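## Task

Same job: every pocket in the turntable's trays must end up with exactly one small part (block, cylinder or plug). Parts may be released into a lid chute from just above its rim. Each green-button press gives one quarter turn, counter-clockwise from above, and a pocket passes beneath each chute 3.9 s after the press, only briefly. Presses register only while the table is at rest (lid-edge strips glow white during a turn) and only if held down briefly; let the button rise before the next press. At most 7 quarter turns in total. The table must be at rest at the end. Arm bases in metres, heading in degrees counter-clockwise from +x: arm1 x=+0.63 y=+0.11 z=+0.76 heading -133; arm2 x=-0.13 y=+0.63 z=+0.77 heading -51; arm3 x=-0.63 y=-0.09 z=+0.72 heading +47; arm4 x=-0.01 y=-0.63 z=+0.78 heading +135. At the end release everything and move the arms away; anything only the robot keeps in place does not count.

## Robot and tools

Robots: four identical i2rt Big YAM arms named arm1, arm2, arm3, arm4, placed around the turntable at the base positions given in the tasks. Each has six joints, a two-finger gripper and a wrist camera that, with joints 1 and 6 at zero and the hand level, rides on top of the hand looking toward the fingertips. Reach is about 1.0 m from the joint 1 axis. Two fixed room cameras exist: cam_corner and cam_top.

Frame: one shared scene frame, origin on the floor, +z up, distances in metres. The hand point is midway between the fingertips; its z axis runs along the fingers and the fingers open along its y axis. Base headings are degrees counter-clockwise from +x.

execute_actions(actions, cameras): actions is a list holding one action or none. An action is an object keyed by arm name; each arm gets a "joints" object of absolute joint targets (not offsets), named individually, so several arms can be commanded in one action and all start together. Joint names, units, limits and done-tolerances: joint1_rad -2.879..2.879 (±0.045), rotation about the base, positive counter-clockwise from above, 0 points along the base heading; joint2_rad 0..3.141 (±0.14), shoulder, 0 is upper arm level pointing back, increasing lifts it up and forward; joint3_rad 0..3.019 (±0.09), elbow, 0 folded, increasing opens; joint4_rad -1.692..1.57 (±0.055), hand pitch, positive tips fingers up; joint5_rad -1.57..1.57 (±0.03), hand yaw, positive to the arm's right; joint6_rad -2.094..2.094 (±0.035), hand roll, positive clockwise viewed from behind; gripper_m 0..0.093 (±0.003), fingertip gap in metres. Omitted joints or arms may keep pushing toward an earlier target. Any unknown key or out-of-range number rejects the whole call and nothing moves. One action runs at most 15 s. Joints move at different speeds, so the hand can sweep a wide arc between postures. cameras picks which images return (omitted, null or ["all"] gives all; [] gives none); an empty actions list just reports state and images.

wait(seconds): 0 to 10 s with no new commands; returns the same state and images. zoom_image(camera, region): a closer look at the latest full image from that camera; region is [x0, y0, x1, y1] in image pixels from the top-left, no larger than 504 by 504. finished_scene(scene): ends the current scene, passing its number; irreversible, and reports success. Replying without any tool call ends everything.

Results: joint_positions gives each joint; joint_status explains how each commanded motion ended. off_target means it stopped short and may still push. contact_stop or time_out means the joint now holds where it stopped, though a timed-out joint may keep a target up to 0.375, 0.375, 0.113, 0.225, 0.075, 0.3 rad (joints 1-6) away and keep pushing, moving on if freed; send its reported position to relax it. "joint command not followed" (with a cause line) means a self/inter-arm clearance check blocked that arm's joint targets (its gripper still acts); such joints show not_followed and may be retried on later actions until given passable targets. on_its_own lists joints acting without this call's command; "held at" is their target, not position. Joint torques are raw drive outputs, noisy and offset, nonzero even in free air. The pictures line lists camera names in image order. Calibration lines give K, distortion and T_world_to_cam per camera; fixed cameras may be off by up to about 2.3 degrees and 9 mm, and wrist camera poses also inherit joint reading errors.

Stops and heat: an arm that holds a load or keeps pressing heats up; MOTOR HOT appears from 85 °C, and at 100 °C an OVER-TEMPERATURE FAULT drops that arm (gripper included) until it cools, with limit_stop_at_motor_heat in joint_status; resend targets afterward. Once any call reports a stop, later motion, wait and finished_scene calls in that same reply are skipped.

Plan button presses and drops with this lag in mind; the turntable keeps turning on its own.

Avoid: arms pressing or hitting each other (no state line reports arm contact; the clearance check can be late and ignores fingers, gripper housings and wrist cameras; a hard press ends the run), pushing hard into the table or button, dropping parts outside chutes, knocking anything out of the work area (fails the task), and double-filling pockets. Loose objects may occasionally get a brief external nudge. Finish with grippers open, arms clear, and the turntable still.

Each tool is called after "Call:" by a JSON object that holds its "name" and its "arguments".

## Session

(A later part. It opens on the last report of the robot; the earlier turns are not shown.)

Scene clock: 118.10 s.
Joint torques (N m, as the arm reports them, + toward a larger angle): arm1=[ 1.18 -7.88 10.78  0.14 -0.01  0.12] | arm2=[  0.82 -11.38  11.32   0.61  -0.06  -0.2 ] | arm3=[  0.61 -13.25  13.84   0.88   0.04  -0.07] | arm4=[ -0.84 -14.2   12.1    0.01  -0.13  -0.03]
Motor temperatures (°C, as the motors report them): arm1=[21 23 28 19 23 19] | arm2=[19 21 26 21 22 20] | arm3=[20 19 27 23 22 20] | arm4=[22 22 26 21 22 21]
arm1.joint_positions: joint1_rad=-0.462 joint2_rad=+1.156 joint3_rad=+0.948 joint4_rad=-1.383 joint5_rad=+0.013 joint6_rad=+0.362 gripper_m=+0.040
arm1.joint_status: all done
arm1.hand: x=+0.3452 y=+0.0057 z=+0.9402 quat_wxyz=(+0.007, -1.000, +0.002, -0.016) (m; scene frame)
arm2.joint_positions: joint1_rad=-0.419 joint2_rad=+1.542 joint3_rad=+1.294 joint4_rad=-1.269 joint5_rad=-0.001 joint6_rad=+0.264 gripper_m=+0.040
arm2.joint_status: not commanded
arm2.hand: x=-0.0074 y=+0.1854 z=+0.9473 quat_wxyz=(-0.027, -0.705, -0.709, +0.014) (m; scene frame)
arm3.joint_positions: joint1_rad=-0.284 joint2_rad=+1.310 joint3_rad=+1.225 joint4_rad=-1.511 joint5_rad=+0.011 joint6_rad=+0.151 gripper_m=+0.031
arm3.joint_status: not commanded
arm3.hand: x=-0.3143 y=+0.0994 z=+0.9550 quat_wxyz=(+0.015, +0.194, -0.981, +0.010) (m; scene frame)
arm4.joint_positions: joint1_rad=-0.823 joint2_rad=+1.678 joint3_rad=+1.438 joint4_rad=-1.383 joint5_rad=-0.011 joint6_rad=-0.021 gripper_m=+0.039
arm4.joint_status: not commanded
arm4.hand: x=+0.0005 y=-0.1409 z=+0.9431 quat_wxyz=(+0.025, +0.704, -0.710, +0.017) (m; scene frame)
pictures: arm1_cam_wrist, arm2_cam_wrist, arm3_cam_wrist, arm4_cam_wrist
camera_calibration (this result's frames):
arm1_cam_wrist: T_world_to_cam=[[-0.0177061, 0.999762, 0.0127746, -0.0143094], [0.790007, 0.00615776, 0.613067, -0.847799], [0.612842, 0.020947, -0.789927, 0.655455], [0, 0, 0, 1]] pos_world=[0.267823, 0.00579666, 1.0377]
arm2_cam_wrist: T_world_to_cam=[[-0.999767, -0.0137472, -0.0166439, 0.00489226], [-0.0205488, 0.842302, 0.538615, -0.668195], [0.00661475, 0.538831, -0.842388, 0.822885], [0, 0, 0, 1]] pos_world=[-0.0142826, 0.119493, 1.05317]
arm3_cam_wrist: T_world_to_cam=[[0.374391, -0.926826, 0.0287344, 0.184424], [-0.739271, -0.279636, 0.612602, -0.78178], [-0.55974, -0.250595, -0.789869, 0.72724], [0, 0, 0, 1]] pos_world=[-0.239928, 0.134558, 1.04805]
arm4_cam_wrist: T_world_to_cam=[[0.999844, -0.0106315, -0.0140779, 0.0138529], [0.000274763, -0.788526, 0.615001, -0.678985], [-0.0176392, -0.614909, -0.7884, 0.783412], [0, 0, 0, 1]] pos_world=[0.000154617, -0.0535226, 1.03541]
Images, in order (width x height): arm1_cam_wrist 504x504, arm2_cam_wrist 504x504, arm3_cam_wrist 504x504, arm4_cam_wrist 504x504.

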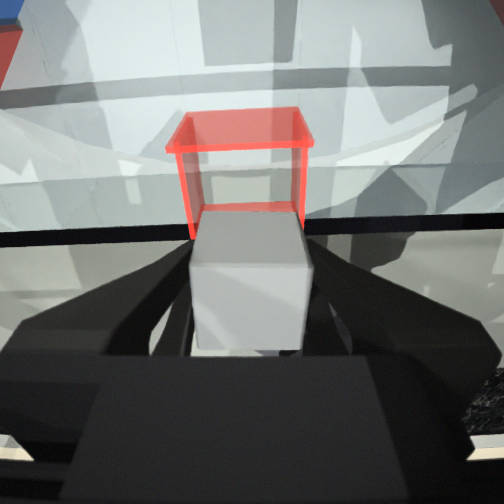

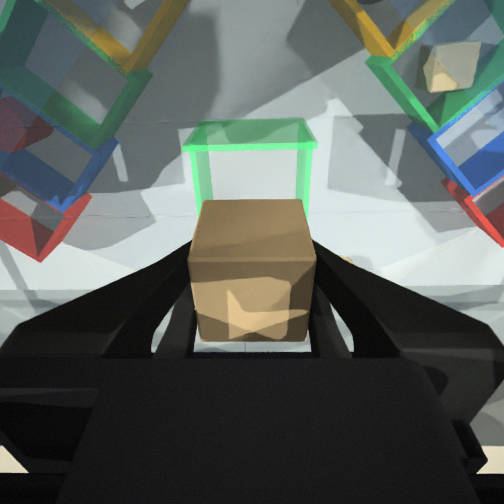

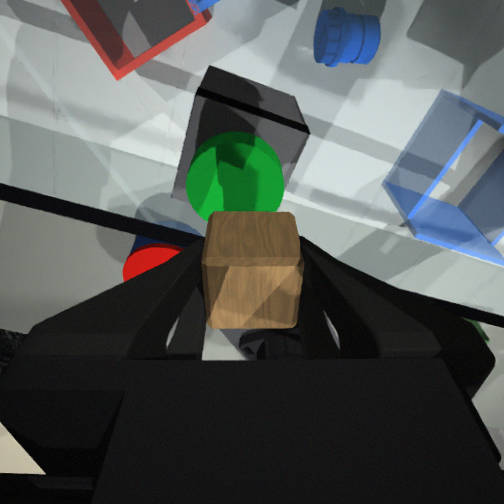

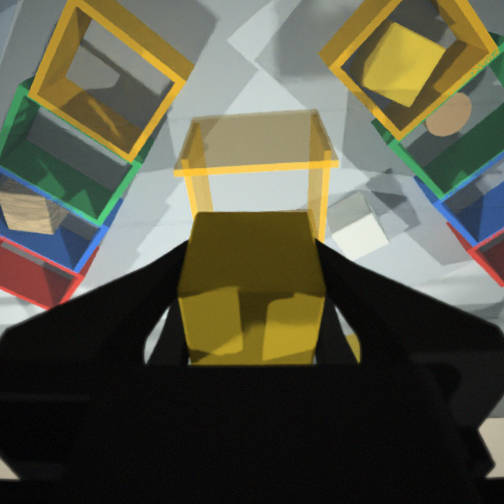

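Call:
{"name": "execute_actions", "arguments": {"actions": [{"arm1":{"joints":{"joint4_rad":-1.35,"joint1_rad":-0.44}},"arm2":{"joints":{"joint4_rad":-1.295}},"arm4":{"joints":{"joint4_rad":-1.425}}}], "cameras": []}}

Call:
{"name": "execute_actions", "arguments": {"actions": [{"arm3":{"joints":{"joint2_rad":1.45}}}], "cameras": []}}

Call:
{"name": "execute_actions", "arguments": {"actions": [{"arm3":{"joints":{"joint2_rad":1.30}}}], "cameras": []}}

Call:
{"name": "execute_actions", "arguments": {"actions": [{"arm3":{"joints":{"joint1_rad":-0.655,"joint3_rad":1.22}}}], "cameras": []}}

Call:
{"name": "wait", "arguments": {"seconds": 1.2}}

Call:
{"name": "execute_actions", "arguments": {"actions": [{"arm1":{"joints":{"gripper_m":0.09}},"arm2":{"joints":{"gripper_m":0.09}},"arm3":{"joints":{"gripper_m":0.09}},"arm4":{"joints":{"gripper_m":0.09}}}], "cameras": []}}

Call:
{"name": "execute_actions", "arguments": {"actions": [{"arm1":{"joints":{"joint2_rad":0.8,"joint3_rad":0.7,"joint6_rad":0}},"arm2":{"joints":{"joint2_rad":0.8,"joint3_rad":0.7,"joint4_rad":-1.4,"joint6_rad":0}},"arm3":{"joints":{"joint2_rad":0.8,"joint3_rad":0.8,"joint4_rad":-1.5,"joint6_rad":0}},"arm4":{"joints":{"joint2_rad":0.8,"joint3_rad":0.7,"joint4_rad":-1.4}}}], "cameras": []}}

Call:
{"name": "execute_actions", "arguments": {"actions": [{"arm1":{"joints":{"joint1_rad":-2.5}},"arm2":{"joints":{"joint1_rad":-2.3}},"arm3":{"joints":{"joint1_rad":-2.07}},"arm4":{"joints":{"joint1_rad":0.93}}}], "cameras": []}}

Call:
{"name": "execute_actions", "arguments": {"actions": [{"arm1":{"joints":{"joint2_rad":1.72,"joint3_rad":1.33,"joint4_rad":-1.13}},"arm2":{"joints":{"joint2_rad":1.6,"joint3_rad":1.19,"joint4_rad":-1.11}},"arm3":{"joints":{"joint2_rad":1.46,"joint3_rad":1.13,"joint4_rad":-1.2}},"arm4":{"joints":{"joint2_rad":1.45,"joint3_rad":1.0,"joint4_rad":-1.09}}}]}}

Scene clock: 122.20 s.
Joint torques (N m, as the arm reports them, + toward a larger angle): arm1=[ 1.43 -8.62 11.02  0.45  0.01  0.12] | arm2=[  0.76 -11.16  11.37  -0.03  -0.06  -0.2 ] | arm3=[  0.58 -13.4   13.88   0.87   0.04  -0.06] | arm4=[ -1.25 -13.46  11.91  -0.48  -0.12  -0.05]
Motor temperatures (°C, as the motors report them): arm1=[21 23 28 19 23 19] | arm2=[19 21 27 21 22 20] | arm3=[20 19 27 23 22 20] | arm4=[22 22 27 21 22 21]
arm1.joint_positions: joint1_rad=-0.445 joint2_rad=+1.156 joint3_rad=+0.948 joint4_rad=-1.361 joint5_rad=+0.013 joint6_rad=+0.362 gripper_m=+0.040
arm1.joint_status: all done
arm1.hand: x=+0.3418 y=-0.0012 z=+0.9402 quat_wxyz=(+0.003, -1.000, -0.006, -0.005) (m; scene frame)
arm2.joint_positions: joint1_rad=-0.419 joint2_rad=+1.542 joint3_rad=+1.294 joint4_rad=-1.287 joint5_rad=-0.001 joint6_rad=+0.264 gripper_m=+0.040
arm2.joint_status: all done
arm2.hand: x=-0.0086 y=+0.1897 z=+0.9471 quat_wxyz=(-0.019, -0.705, -0.709, +0.010) (m; scene frame)
arm3.joint_positions: joint1_rad=-0.284 joint2_rad=+1.310 joint3_rad=+1.225 joint4_rad=-1.511 joint5_rad=+0.011 joint6_rad=+0.151 gripper_m=+0.031
arm3.joint_status: not commanded
arm3.hand: x=-0.3143 y=+0.0994 z=+0.9550 quat_wxyz=(+0.015, +0.194, -0.981, +0.010) (m; scene frame)
arm4.joint_positions: joint1_rad=-0.823 joint2_rad=+1.678 joint3_rad=+1.438 joint4_rad=-1.416 joint5_rad=-0.011 joint6_rad=-0.021 gripper_m=+0.039
arm4.joint_status: all done
arm4.hand: x=+0.0003 y=-0.1490 z=+0.9437 quat_wxyz=(+0.037, +0.703, -0.709, +0.028) (m; scene frame)
pictures: none
No camera images: the call's "cameras" was empty. Leave "cameras" out to get every camera's image.

Scene clock: 122.97 s.
Joint torques (N m, as the arm reports them, + toward a larger angle): arm1=[ 1.57 -8.33 10.96  0.5   0.    0.12] | arm2=[  0.78 -11.3   11.36  -0.07  -0.06  -0.2 ] | arm3=[ 0.67 -9.76 11.06  0.89  0.04 -0.06] | arm4=[ -1.55 -13.8   12.06  -0.34  -0.13  -0.03]
Motor temperatures (°C, as the motors report them): arm1=[21 23 28 19 23 19] | arm2=[19 21 27 21 22 20] | arm3=[20 19 27 23 22 20] | arm4=[22 22 27 21 22 21]
arm1.joint_positions: joint1_rad=-0.445 joint2_rad=+1.156 joint3_rad=+0.948 joint4_rad=-1.361 joint5_rad=+0.013 joint6_rad=+0.362 gripper_m=+0.040
arm1.joint_status: not commanded
arm1.hand: x=+0.3418 y=-0.0012 z=+0.9402 quat_wxyz=(+0.003, -1.000, -0.006, -0.005) (m; scene frame)
arm2.joint_positions: joint1_rad=-0.419 joint2_rad=+1.542 joint3_rad=+1.294 joint4_rad=-1.287 joint5_rad=-0.001 joint6_rad=+0.264 gripper_m=+0.040
arm2.joint_status: not commanded
arm2.hand: x=-0.0086 y=+0.1897 z=+0.9471 quat_wxyz=(-0.019, -0.705, -0.709, +0.010) (m; scene frame)
arm3.joint_positions: joint1_rad=-0.284 joint2_rad=+1.398 joint3_rad=+1.253 joint4_rad=-1.514 joint5_rad=+0.011 joint6_rad=+0.150 gripper_m=+0.031
arm3.joint_status: all done
arm3.hand: x=-0.3009 y=+0.1076 z=+0.9345 quat_wxyz=(+0.044, +0.194, -0.980, +0.020) (m; scene frame)
arm4.joint_positions: joint1_rad=-0.823 joint2_rad=+1.678 joint3_rad=+1.438 joint4_rad=-1.416 joint5_rad=-0.011 joint6_rad=-0.021 gripper_m=+0.039
arm4.joint_status: not commanded
arm4.hand: x=+0.0003 y=-0.1490 z=+0.9437 quat_wxyz=(+0.037, +0.703, -0.709, +0.028) (m; scene frame)
pictures: none
No camera images: the call's "cameras" was empty. Leave "cameras" out to get every camera's image.

Scene clock: 123.97 s.
Joint torques (N m, as the arm reports them, + toward a larger angle): arm1=[ 1.62 -8.42 11.04  0.49  0.01  0.12] | arm2=[  0.79 -11.21  11.36  -0.05  -0.07  -0.2 ] | arm3=[  0.67 -11.69  11.46   0.98   0.04  -0.06] | arm4=[ -0.98 -13.51  11.96  -0.39  -0.09  -0.03]
Motor temperatures (°C, as the motors report them): arm1=[21 23 28 19 23 19] | arm2=[19 21 27 21 22 20] | arm3=[20 19 27 23 22 20] | arm4=[22 22 27 21 22 21]
arm1.joint_positions: joint1_rad=-0.445 joint2_rad=+1.156 joint3_rad=+0.948 joint4_rad=-1.361 joint5_rad=+0.013 joint6_rad=+0.362 gripper_m=+0.040
arm1.joint_status: not commanded
arm1.hand: x=+0.3418 y=-0.0012 z=+0.9402 quat_wxyz=(+0.003, -1.000, -0.006, -0.005) (m; scene frame)
arm2.joint_positions: joint1_rad=-0.419 joint2_rad=+1.542 joint3_rad=+1.294 joint4_rad=-1.287 joint5_rad=-0.001 joint6_rad=+0.264 gripper_m=+0.040
arm2.joint_status: not commanded
arm2.hand: x=-0.0086 y=+0.1897 z=+0.9471 quat_wxyz=(-0.019, -0.705, -0.709, +0.010) (m; scene frame)
arm3.joint_positions: joint1_rad=-0.284 joint2_rad=+1.290 joint3_rad=+1.253 joint4_rad=-1.512 joint5_rad=+0.011 joint6_rad=+0.150 gripper_m=+0.031
arm3.joint_status: all done
arm3.hand: x=-0.3096 y=+0.1022 z=+0.9727 quat_wxyz=(-0.008, +0.194, -0.981, +0.002) (m; scene frame)
arm4.joint_positions: joint1_rad=-0.823 joint2_rad=+1.678 joint3_rad=+1.438 joint4_rad=-1.416 joint5_rad=-0.011 joint6_rad=-0.021 gripper_m=+0.039
arm4.joint_status: not commanded
arm4.hand: x=+0.0003 y=-0.1490 z=+0.9437 quat_wxyz=(+0.037, +0.703, -0.709, +0.028) (m; scene frame)
pictures: none
No camera images: the call's "cameras" was empty. Leave "cameras" out to get every camera's image.

Scene clock: 124.97 s.
Joint torques (N m, as the arm reports them, + toward a larger angle): arm1=[ 1.46 -8.29 11.05  0.44  0.01  0.11] | arm2=[  0.83 -11.31  11.37  -0.06  -0.06  -0.2 ] | arm3=[ -0.04 -11.24  10.3    0.93   0.03  -0.07] | arm4=[ -1.35 -13.44  11.9   -0.42  -0.13  -0.02]
Motor temperatures (°C, as the motors report them): arm1=[21 23 28 19 23 19] | arm2=[19 21 27 21 22 20] | arm3=[20 19 27 23 22 20] | arm4=[22 22 27 21 22 21]
arm1.joint_positions: joint1_rad=-0.445 joint2_rad=+1.156 joint3_rad=+0.948 joint4_rad=-1.361 joint5_rad=+0.013 joint6_rad=+0.362 gripper_m=+0.040
arm1.joint_status: not commanded
arm1.hand: x=+0.3418 y=-0.0012 z=+0.9402 quat_wxyz=(+0.003, -1.000, -0.006, -0.005) (m; scene frame)
arm2.joint_positions: joint1_rad=-0.419 joint2_rad=+1.542 joint3_rad=+1.294 joint4_rad=-1.287 joint5_rad=-0.001 joint6_rad=+0.264 gripper_m=+0.040
arm2.joint_status: not commanded
arm2.hand: x=-0.0086 y=+0.1897 z=+0.9471 quat_wxyz=(-0.019, -0.705, -0.709, +0.010) (m; scene frame)
arm3.joint_positions: joint1_rad=-0.658 joint2_rad=+1.290 joint3_rad=+1.225 joint4_rad=-1.512 joint5_rad=+0.012 joint6_rad=+0.150 gripper_m=+0.031
arm3.joint_status: all done
arm3.hand: x=-0.2704 y=-0.0284 z=+0.9616 quat_wxyz=(+0.007, +0.008, -1.000, +0.007) (m; scene frame)
arm4.joint_positions: joint1_rad=-0.823 joint2_rad=+1.678 joint3_rad=+1.438 joint4_rad=-1.416 joint5_rad=-0.011 joint6_rad=-0.021 gripper_m=+0.039
arm4.joint_status: not commanded
arm4.hand: x=+0.0003 y=-0.1490 z=+0.9437 quat_wxyz=(+0.037, +0.703, -0.709, +0.028) (m; scene frame)
pictures: none
No camera images: the call's "cameras" was empty. Leave "cameras" out to get every camera's image.

Scene clock: 126.17 s.
Joint torques (N m, as the arm reports them, + toward a larger angle): arm1=[ 1.82 -8.34 11.08  0.48 -0.02  0.12] | arm2=[  0.81 -11.2   11.38  -0.05  -0.06  -0.2 ] | arm3=[  0.08 -11.27  10.31   0.88   0.01  -0.06] | arm4=[ -1.2  -13.84  11.94  -0.42  -0.09  -0.06]
Motor temperatures (°C, as the motors report them): arm1=[21 23 28 19 23 19] | arm2=[19 21 27 21 22 20] | arm3=[20 19 27 23 22 20] | arm4=[22 22 27 21 22 21]
arm1.joint_positions: joint1_rad=-0.445 joint2_rad=+1.156 joint3_rad=+0.948 joint4_rad=-1.361 joint5_rad=+0.013 joint6_rad=+0.362 gripper_m=+0.040
arm1.joint_status: not commanded
arm1.hand: x=+0.3418 y=-0.0012 z=+0.9402 quat_wxyz=(+0.003, -1.000, -0.006, -0.005) (m; scene frame)
arm2.joint_positions: joint1_rad=-0.419 joint2_rad=+1.542 joint3_rad=+1.294 joint4_rad=-1.287 joint5_rad=-0.001 joint6_rad=+0.264 gripper_m=+0.040
arm2.joint_status: not commanded
arm2.hand: x=-0.0086 y=+0.1897 z=+0.9471 quat_wxyz=(-0.019, -0.705, -0.709, +0.010) (m; scene frame)
arm3.joint_positions: joint1_rad=-0.658 joint2_rad=+1.290 joint3_rad=+1.224 joint4_rad=-1.512 joint5_rad=+0.012 joint6_rad=+0.150 gripper_m=+0.031
arm3.joint_status: all done
arm3.hand: x=-0.2705 y=-0.0284 z=+0.9615 quat_wxyz=(+0.007, +0.008, -1.000, +0.007) (m; scene frame)
arm4.joint_positions: joint1_rad=-0.823 joint2_rad=+1.678 joint3_rad=+1.438 joint4_rad=-1.416 joint5_rad=-0.011 joint6_rad=-0.021 gripper_m=+0.039
arm4.joint_status: not commanded
arm4.hand: x=+0.0003 y=-0.1490 z=+0.9437 quat_wxyz=(+0.037, +0.703, -0.709, +0.028) (m; scene frame)
wait: 1.20 s; at rest by 0.27 s
pictures: arm1_cam_wrist, arm2_cam_wrist, arm3_cam_wrist, arm4_cam_wrist, cam_corner, cam_top
camera_calibration (this result's frames):
arm1_cam_wrist: T_world_to_cam=[[-0.0344325, 0.999395, 0.00499865, 0.00550871], [0.802509, 0.0246675, 0.59613, -0.833394], [0.595646, 0.0245377, -0.802873, 0.675644], [0, 0, 0, 1]] pos_world=[0.266552, -0.00152638, 1.03924]
arm2_cam_wrist: T_world_to_cam=[[-0.999837, -0.013511, -0.012009, -0.000683978], [-0.0178999, 0.832663, 0.55349, -0.683984], [0.00252122, 0.553615, -0.832769, 0.808415], [0, 0, 0, 1]] pos_world=[-0.0149653, 0.121968, 1.05179]
arm3_cam_wrist: T_world_to_cam=[[0.00950109, -0.99951, 0.029839, -0.0524735], [-0.801767, 0.0102176, 0.597549, -0.783265], [-0.597561, -0.0296013, -0.801277, 0.731846], [0, 0, 0, 1]] pos_world=[-0.190175, -0.0227811, 1.05602]
arm4_cam_wrist: T_world_to_cam=[[0.99983, -0.0111123, -0.0146859, 0.0145148], [0.000880258, -0.767694, 0.640816, -0.707038], [-0.0183952, -0.640721, -0.767554, 0.755379], [0, 0, 0, 1]] pos_world=[0.0000054326, -0.0586402, 1.03309]
Images, in order (width x height): arm1_cam_wrist 504x504, arm2_cam_wrist 504x504, arm3_cam_wrist 504x504, arm4_cam_wrist 504x504, cam_corner 504x504, cam_top 504x504.

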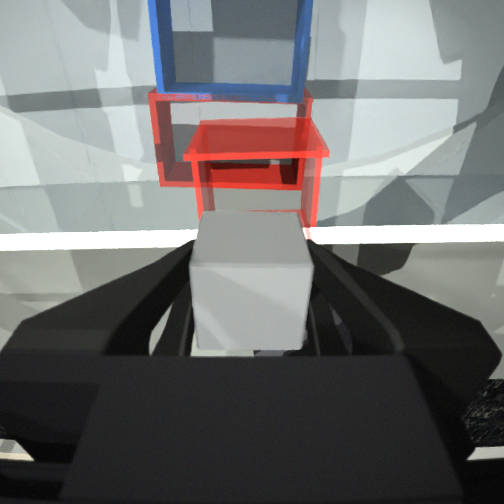

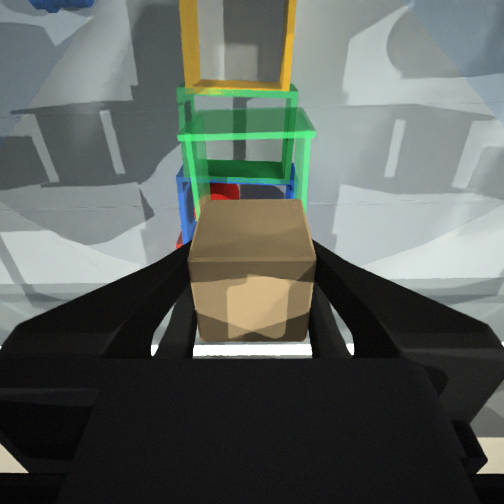

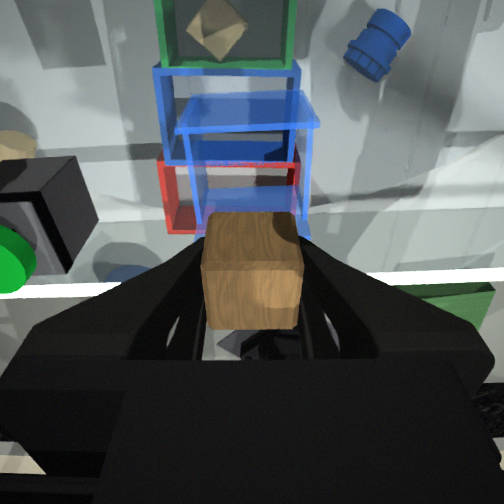

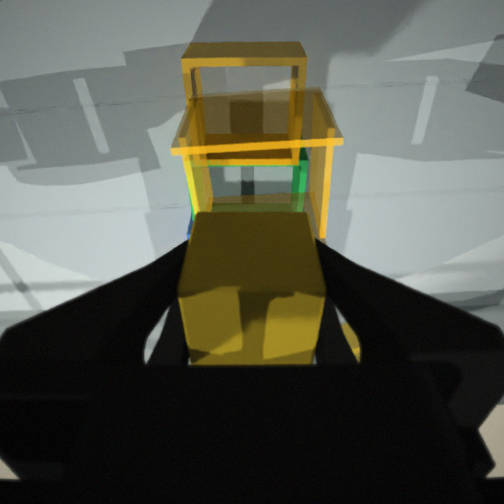

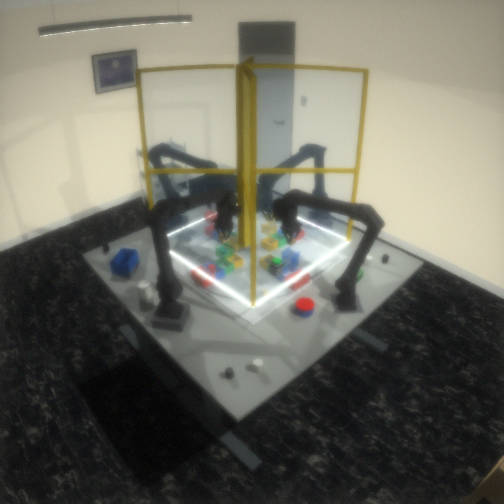

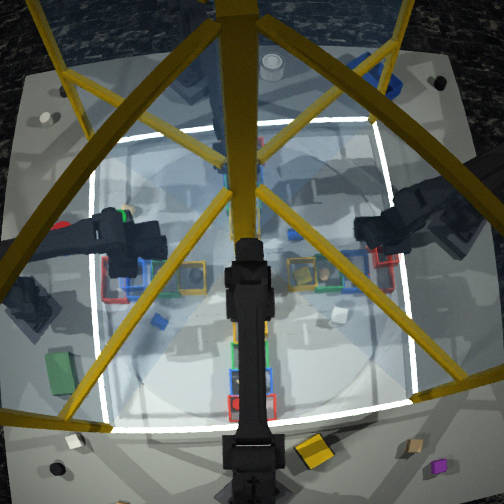

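Scene clock: 126.87 s.
Joint torques (N m, as the arm reports them, + toward a larger angle): arm1=[ 1.57 -8.6  11.11  0.54 -0.01  0.14] | arm2=[  0.86 -11.25  11.39  -0.06  -0.06  -0.2 ] | arm3=[  0.2  -11.36  10.33   0.92   0.02  -0.07] | arm4=[ -1.64 -13.62  11.91  -0.51  -0.12  -0.04]
Motor temperatures (°C, as the motors report them): arm1=[21 23 28 19 23 19] | arm2=[19 21 27 21 22 20] | arm3=[20 19 27 23 22 20] | arm4=[22 22 27 21 22 21]
arm1.joint_positions: joint1_rad=-0.445 joint2_rad=+1.155 joint3_rad=+0.948 joint4_rad=-1.361 joint5_rad=+0.013 joint6_rad=+0.362 gripper_m=+0.090
arm1.joint_status: all done
arm1.hand: x=+0.3419 y=-0.0011 z=+0.9405 quat_wxyz=(+0.003, -1.000, -0.006, -0.005) (m; scene frame)
arm2.joint_positions: joint1_rad=-0.419 joint2_rad=+1.542 joint3_rad=+1.294 joint4_rad=-1.287 joint5_rad=-0.001 joint6_rad=+0.264 gripper_m=+0.090
arm2.joint_status: all done
arm2.hand: x=-0.0086 y=+0.1897 z=+0.9471 quat_wxyz=(-0.019, -0.705, -0.709, +0.010) (m; scene frame)
arm3.joint_positions: joint1_rad=-0.658 joint2_rad=+1.290 joint3_rad=+1.224 joint4_rad=-1.512 joint5_rad=+0.012 joint6_rad=+0.150 gripper_m=+0.090
arm3.joint_status: all done
arm3.hand: x=-0.2705 y=-0.0284 z=+0.9615 quat_wxyz=(+0.007, +0.008, -1.000, +0.007) (m; scene frame)
arm4.joint_positions: joint1_rad=-0.823 joint2_rad=+1.678 joint3_rad=+1.438 joint4_rad=-1.416 joint5_rad=-0.011 joint6_rad=-0.021 gripper_m=+0.090
arm4.joint_status: all done
arm4.hand: x=+0.0003 y=-0.1490 z=+0.9437 quat_wxyz=(+0.037, +0.703, -0.709, +0.028) (m; scene frame)
pictures: none
No camera images: the call's "cameras" was empty. Leave "cameras" out to get every camera's image.

Scene clock: 128.30 s.
Joint torques (N m, as the arm reports them, + toward a larger angle): arm1=[ 1.58 -1.5  10.45  0.4  -0.04 -0.08] | arm2=[ 0.79 -0.41  9.36  0.21 -0.08 -0.19] | arm3=[ 0.12 -3.06 10.14  0.9   0.01 -0.09] | arm4=[-1.37 -1.49 10.34  0.3  -0.11 -0.03]
Motor temperatures (°C, as the motors report them): arm1=[21 23 28 19 23 19] | arm2=[19 21 27 21 22 20] | arm3=[20 19 27 23 22 20] | arm4=[22 22 27 21 22 21]
arm1.joint_positions: joint1_rad=-0.445 joint2_rad=+0.796 joint3_rad=+0.699 joint4_rad=-1.353 joint5_rad=+0.013 joint6_rad=+0.009 gripper_m=+0.090
arm1.joint_status: all done
arm1.hand: x=+0.4262 y=+0.0319 z=+0.9292 quat_wxyz=(-0.009, -0.982, -0.181, +0.053) (m; scene frame)
arm2.joint_positions: joint1_rad=-0.419 joint2_rad=+0.802 joint3_rad=+0.695 joint4_rad=-1.397 joint5_rad=-0.001 joint6_rad=+0.015 gripper_m=+0.090
arm2.joint_status: all done
arm2.hand: x=-0.0763 y=+0.4348 z=+0.9379 quat_wxyz=(-0.030, -0.611, -0.791, +0.021) (m; scene frame)
arm3.joint_positions: joint1_rad=-0.658 joint2_rad=+0.794 joint3_rad=+0.809 joint4_rad=-1.507 joint5_rad=+0.012 joint6_rad=+0.013 gripper_m=+0.090
arm3.joint_status: all done
arm3.hand: x=-0.4243 y=-0.0543 z=+0.9293 quat_wxyz=(-0.035, +0.076, -0.996, +0.003) (m; scene frame)
arm4.joint_positions: joint1_rad=-0.823 joint2_rad=+0.805 joint3_rad=+0.706 joint4_rad=-1.400 joint5_rad=-0.011 joint6_rad=-0.021 gripper_m=+0.090
arm4.joint_status: all done
arm4.hand: x=-0.0077 y=-0.4229 z=+0.9490 quat_wxyz=(-0.020, +0.704, -0.709, -0.026) (m; scene frame)
pictures: none
No camera images: the call's "cameras" was empty. Leave "cameras" out to get every camera's image.

Scene clock: 130.33 s.
Joint torques (N m, as the arm reports them, + toward a larger angle): arm1=[ 0.64 -0.83 10.4   0.5  -0.04 -0.04] | arm2=[-0.57 -0.24  9.22  0.21 -0.14 -0.2 ] | arm3=[-0.8  -2.79 10.22  0.9   0.   -0.07] | arm4=[-0.86 -0.61 10.26  0.31 -0.09 -0.05]
Motor temperatures (°C, as the motors report them): arm1=[21 23 28 19 23 19] | arm2=[19 21 27 21 22 20] | arm3=[20 19 27 23 22 20] | arm4=[22 22 27 21 22 21]
arm1.joint_positions: joint1_rad=-2.498 joint2_rad=+0.796 joint3_rad=+0.699 joint4_rad=-1.353 joint5_rad=+0.013 joint6_rad=+0.007 gripper_m=+0.090
arm1.joint_status: all done
arm1.hand: x=+0.6530 y=+0.3217 z=+0.9312 quat_wxyz=(+0.053, -0.665, +0.745, +0.028) (m; scene frame)
arm2.joint_positions: joint1_rad=-2.290 joint2_rad=+0.802 joint3_rad=+0.695 joint4_rad=-1.397 joint5_rad=+0.001 joint6_rad=+0.013 gripper_m=+0.090
arm2.joint_status: all done
arm2.hand: x=-0.3336 y=+0.6378 z=+0.9359 quat_wxyz=(-0.002, -0.999, +0.022, +0.032) (m; scene frame)
arm3.joint_positions: joint1_rad=-2.061 joint2_rad=+0.794 joint3_rad=+0.809 joint4_rad=-1.507 joint5_rad=+0.012 joint6_rad=+0.011 gripper_m=+0.090
arm3.joint_status: all done
arm3.hand: x=-0.5628 y=-0.2816 z=+0.9311 quat_wxyz=(-0.025, -0.584, -0.811, +0.031) (m; scene frame)
arm4.joint_positions: joint1_rad=+0.928 joint2_rad=+0.805 joint3_rad=+0.706 joint4_rad=-1.400 joint5_rad=-0.011 joint6_rad=-0.022 gripper_m=+0.090
arm4.joint_status: all done
arm4.hand: x=-0.2157 y=-0.6611 z=+0.9508 quat_wxyz=(+0.011, +0.996, +0.086, -0.036) (m; scene frame)
pictures: none
No camera images: the call's "cameras" was empty. Leave "cameras" out to get every camera's image.

Scene clock: 131.90 s.
Joint torques (N m, as the arm reports them, + toward a larger angle): arm1=[  0.55 -17.97  13.71   0.14  -0.03  -0.05] | arm2=[ -0.52 -12.02  10.65   0.25  -0.14  -0.2 ] | arm3=[ -0.84 -14.86  11.75   0.84   0.    -0.06] | arm4=[-1.21 -8.24 10.83  0.24 -0.1  -0.03]
Motor temperatures (°C, as the motors report them): arm1=[21 23 28 19 23 19] | arm2=[19 21 27 21 22 20] | arm3=[20 19 27 23 22 20] | arm4=[22 22 27 21 22 21]
arm1.joint_positions: joint1_rad=-2.498 joint2_rad=+1.740 joint3_rad=+1.282 joint4_rad=-1.132 joint5_rad=+0.013 joint6_rad=+0.007 gripper_m=+0.090
arm1.joint_status: all done
arm1.hand: x=+0.6840 y=+0.5948 z=+0.8405 quat_wxyz=(+0.001, -0.666, +0.746, -0.019) (m; scene frame)
arm2.joint_positions: joint1_rad=-2.290 joint2_rad=+1.614 joint3_rad=+1.154 joint4_rad=-1.111 joint5_rad=+0.001 joint6_rad=+0.013 gripper_m=+0.090
arm2.joint_status: all done
arm2.hand: x=-0.5777 y=+0.6447 z=+0.8615 quat_wxyz=(-0.003, -1.000, +0.022, -0.002) (m; scene frame)
arm3.joint_positions: joint1_rad=-2.061 joint2_rad=+1.464 joint3_rad=+1.112 joint4_rad=-1.209 joint5_rad=+0.012 joint6_rad=+0.011 gripper_m=+0.090
arm3.joint_status: all done
arm3.hand: x=-0.4967 y=-0.4742 z=+0.8586 quat_wxyz=(+0.003, -0.584, -0.812, +0.011) (m; scene frame)
arm4.joint_positions: joint1_rad=+0.928 joint2_rad=+1.449 joint3_rad=+0.983 joint4_rad=-1.092 joint5_rad=-0.011 joint6_rad=-0.022 gripper_m=+0.090
arm4.joint_status: all done
arm4.hand: x=-0.3952 y=-0.6889 z=+0.8808 quat_wxyz=(+0.009, +0.996, +0.086, -0.006) (m; scene frame)
pictures: arm1_cam_wrist, arm2_cam_wrist, arm3_cam_wrist, arm4_cam_wrist, cam_corner, cam_top
camera_calibration (this result's frames):
arm1_cam_wrist: T_world_to_cam=[[0.995387, -0.0915516, 0.0286897, -0.653189], [-0.0901455, -0.790097, 0.606317, 0.0233961], [-0.0328417, -0.606107, -0.794705, 1.17532], [0, 0, 0, 1]] pos_world=[0.690884, 0.671053, 0.938585]
arm2_cam_wrist: T_world_to_cam=[[0.0360502, 0.999338, -0.00491226, -0.625239], [0.8069, -0.0262075, 0.590106, -0.0269705], [0.589587, -0.0252371, -0.807311, 1.17718], [0, 0, 0, 1]] pos_world=[-0.649748, 0.653827, 0.963196]
arm3_cam_wrist: T_world_to_cam=[[-0.949876, -0.310394, 0.0372877, -0.649001], [-0.232578, 0.781318, 0.57918, -0.234497], [-0.208908, 0.541477, -0.814347, 0.976162], [0, 0, 0, 1]] pos_world=[-0.467082, -0.546798, 0.95495]
arm4_cam_wrist: T_world_to_cam=[[-0.17005, 0.985234, -0.019902, 0.631656], [0.817246, 0.152283, 0.555805, -0.049564], [0.550629, 0.0782499, -0.831075, 1.13011], [0, 0, 0, 1]] pos_world=[-0.474354, -0.703213, 0.979328]
Images, in order (width x height): arm1_cam_wrist 504x504, arm2_cam_wrist 504x504, arm3_cam_wrist 504x504, arm4_cam_wrist 504x504, cam_corner 504x504, cam_top 504x504.

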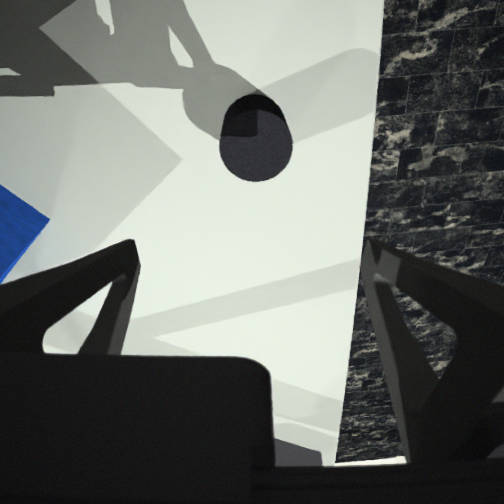

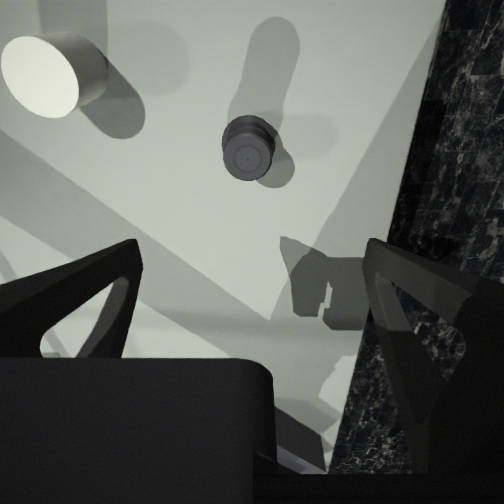

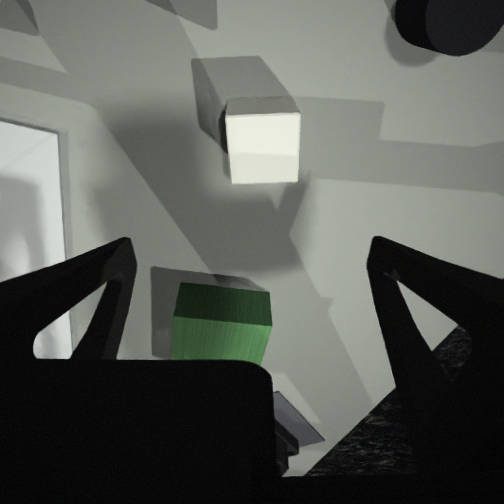

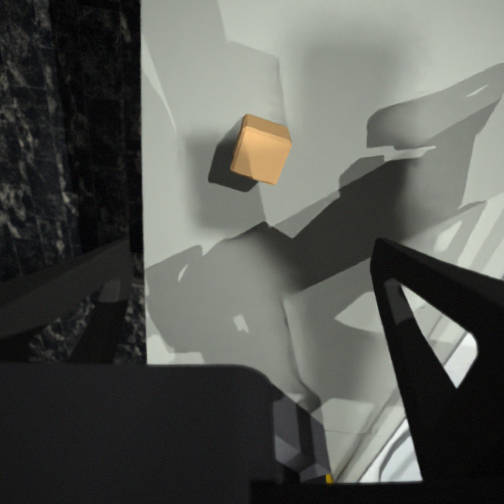

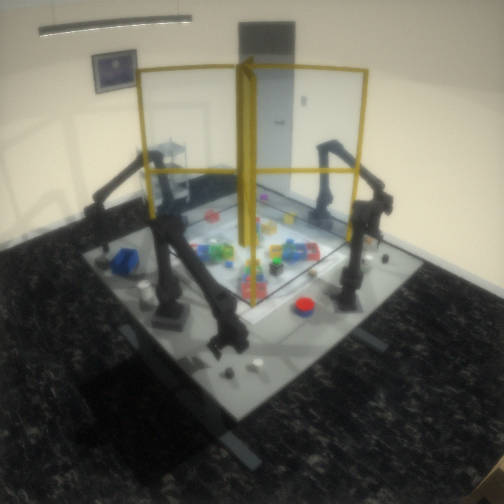

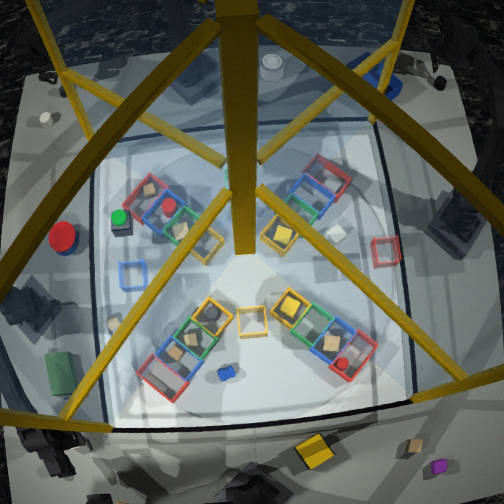

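Call:
{"name": "execute_actions", "arguments": {"actions": [{"arm1":{"joints":{"joint2_rad":1.89,"joint3_rad":1.225,"joint4_rad":-0.83}},"arm2":{"joints":{"joint2_rad":1.80,"joint3_rad":1.05,"joint4_rad":-0.765}},"arm3":{"joints":{"joint1_rad":-2.085,"joint2_rad":1.655,"joint3_rad":1.015,"joint4_rad":-0.92}},"arm4":{"joints":{"joint1_rad":0.91,"joint6_rad":0.33,"joint2_rad":1.695,"joint3_rad":0.83,"joint4_rad":-0.69}}}], "cameras": ["arm1_cam_wrist","arm2_cam_wrist","arm3_cam_wrist","arm4_cam_wrist"]}}

Scene clock: 134.03 s.
Joint torques (N m, as the arm reports them, + toward a larger angle): arm1=[  0.47 -20.1    9.12   0.55  -0.05  -0.06] | arm2=[ -0.47 -12.13   7.75   0.58  -0.14  -0.2 ] | arm3=[ -1.17 -17.25   8.97   1.06   0.    -0.07] | arm4=[-2.05 -9.95  7.58  0.43  0.02  0.2 ]
Motor temperatures (°C, as the motors report them): arm1=[21 23 28 19 23 19] | arm2=[19 21 27 21 22 20] | arm3=[20 19 27 23 22 20] | arm4=[22 22 26 21 22 21]
arm1.joint_positions: joint1_rad=-2.498 joint2_rad=+1.912 joint3_rad=+1.212 joint4_rad=-0.842 joint5_rad=+0.013 joint6_rad=+0.007 gripper_m=+0.090
arm1.joint_status: all done
arm1.hand: x=+0.6880 y=+0.6158 z=+0.7355 quat_wxyz=(+0.019, -0.666, +0.746, -0.002) (m; scene frame)
arm2.joint_positions: joint1_rad=-2.290 joint2_rad=+1.812 joint3_rad=+1.031 joint4_rad=-0.775 joint5_rad=+0.001 joint6_rad=+0.013 gripper_m=+0.090
arm2.joint_status: all done
arm2.hand: x=-0.5828 y=+0.6441 z=+0.7388 quat_wxyz=(-0.003, -1.000, +0.022, +0.006) (m; scene frame)
arm3.joint_positions: joint1_rad=-2.074 joint2_rad=+1.664 joint3_rad=+1.010 joint4_rad=-0.935 joint5_rad=+0.012 joint6_rad=+0.011 gripper_m=+0.090
arm3.joint_status: all done
arm3.hand: x=-0.4985 y=-0.4888 z=+0.7452 quat_wxyz=(+0.014, -0.589, -0.808, +0.003) (m; scene frame)
arm4.joint_positions: joint1_rad=+0.916 joint2_rad=+1.704 joint3_rad=+0.820 joint4_rad=-0.700 joint5_rad=-0.013 joint6_rad=+0.319 gripper_m=+0.090
arm4.joint_status: all done
arm4.hand: x=-0.3867 y=-0.6844 z=+0.7390 quat_wxyz=(+0.008, +0.996, -0.090, +0.008) (m; scene frame)
pictures: arm1_cam_wrist, arm2_cam_wrist, arm3_cam_wrist, arm4_cam_wrist
camera_calibration (this result's frames):
arm1_cam_wrist: T_world_to_cam=[[0.99531, -0.0921545, 0.0294279, -0.65236], [-0.0925449, -0.818433, 0.567101, 0.151883], [-0.0281761, -0.567164, -0.823123, 1.09845], [0, 0, 0, 1]] pos_world=[0.694307, 0.687192, 0.837227]
arm2_cam_wrist: T_world_to_cam=[[0.0360676, 0.999337, -0.00500508, -0.624995], [0.816464, -0.0265786, 0.576785, 0.0652003], [0.576269, -0.0248897, -0.816881, 1.08011], [0, 0, 0, 1]] pos_world=[-0.653124, 0.653197, 0.841585]
arm3_cam_wrist: T_world_to_cam=[[-0.953465, -0.299127, 0.037789, -0.647634], [-0.217407, 0.768936, 0.601225, -0.172732], [-0.2089, 0.565031, -0.798186, 0.890812], [0, 0, 0, 1]] pos_world=[-0.468959, -0.564241, 0.839357]
arm4_cam_wrist: T_world_to_cam=[[0.18169, 0.9832, -0.0175035, 0.758649], [0.801093, -0.137668, 0.582493, -0.20279], [0.570297, -0.119855, -0.812648, 0.865539], [0, 0, 0, 1]] pos_world=[-0.468999, -0.670083, 0.834781]
Images, in order (width x height): arm1_cam_wrist 504x504, arm2_cam_wrist 504x504, arm3_cam_wrist 504x504, arm4_cam_wrist 504x504.

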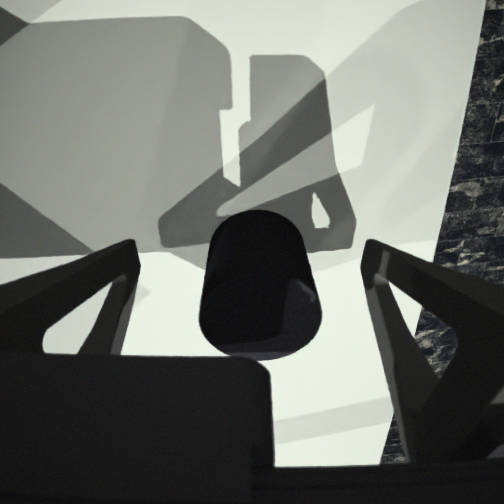

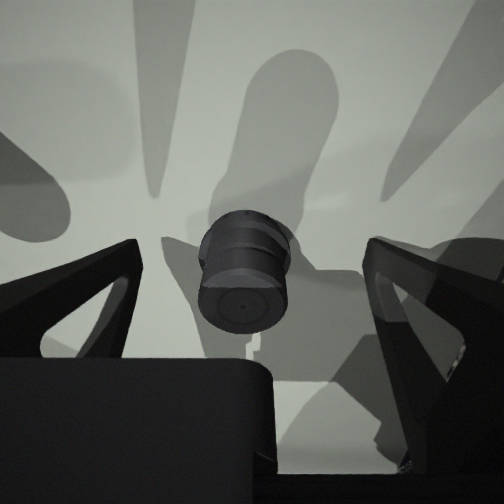

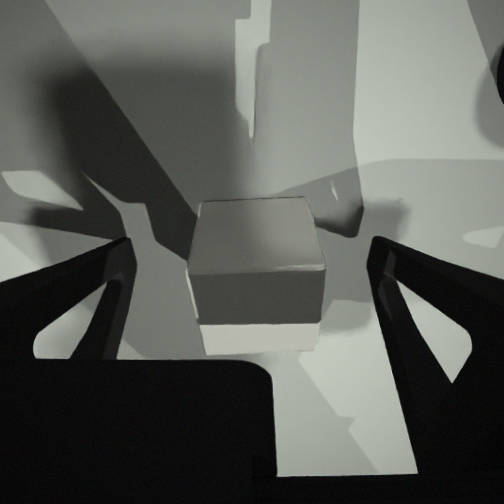

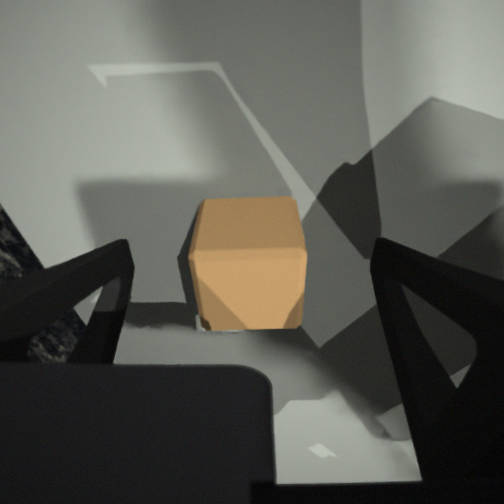

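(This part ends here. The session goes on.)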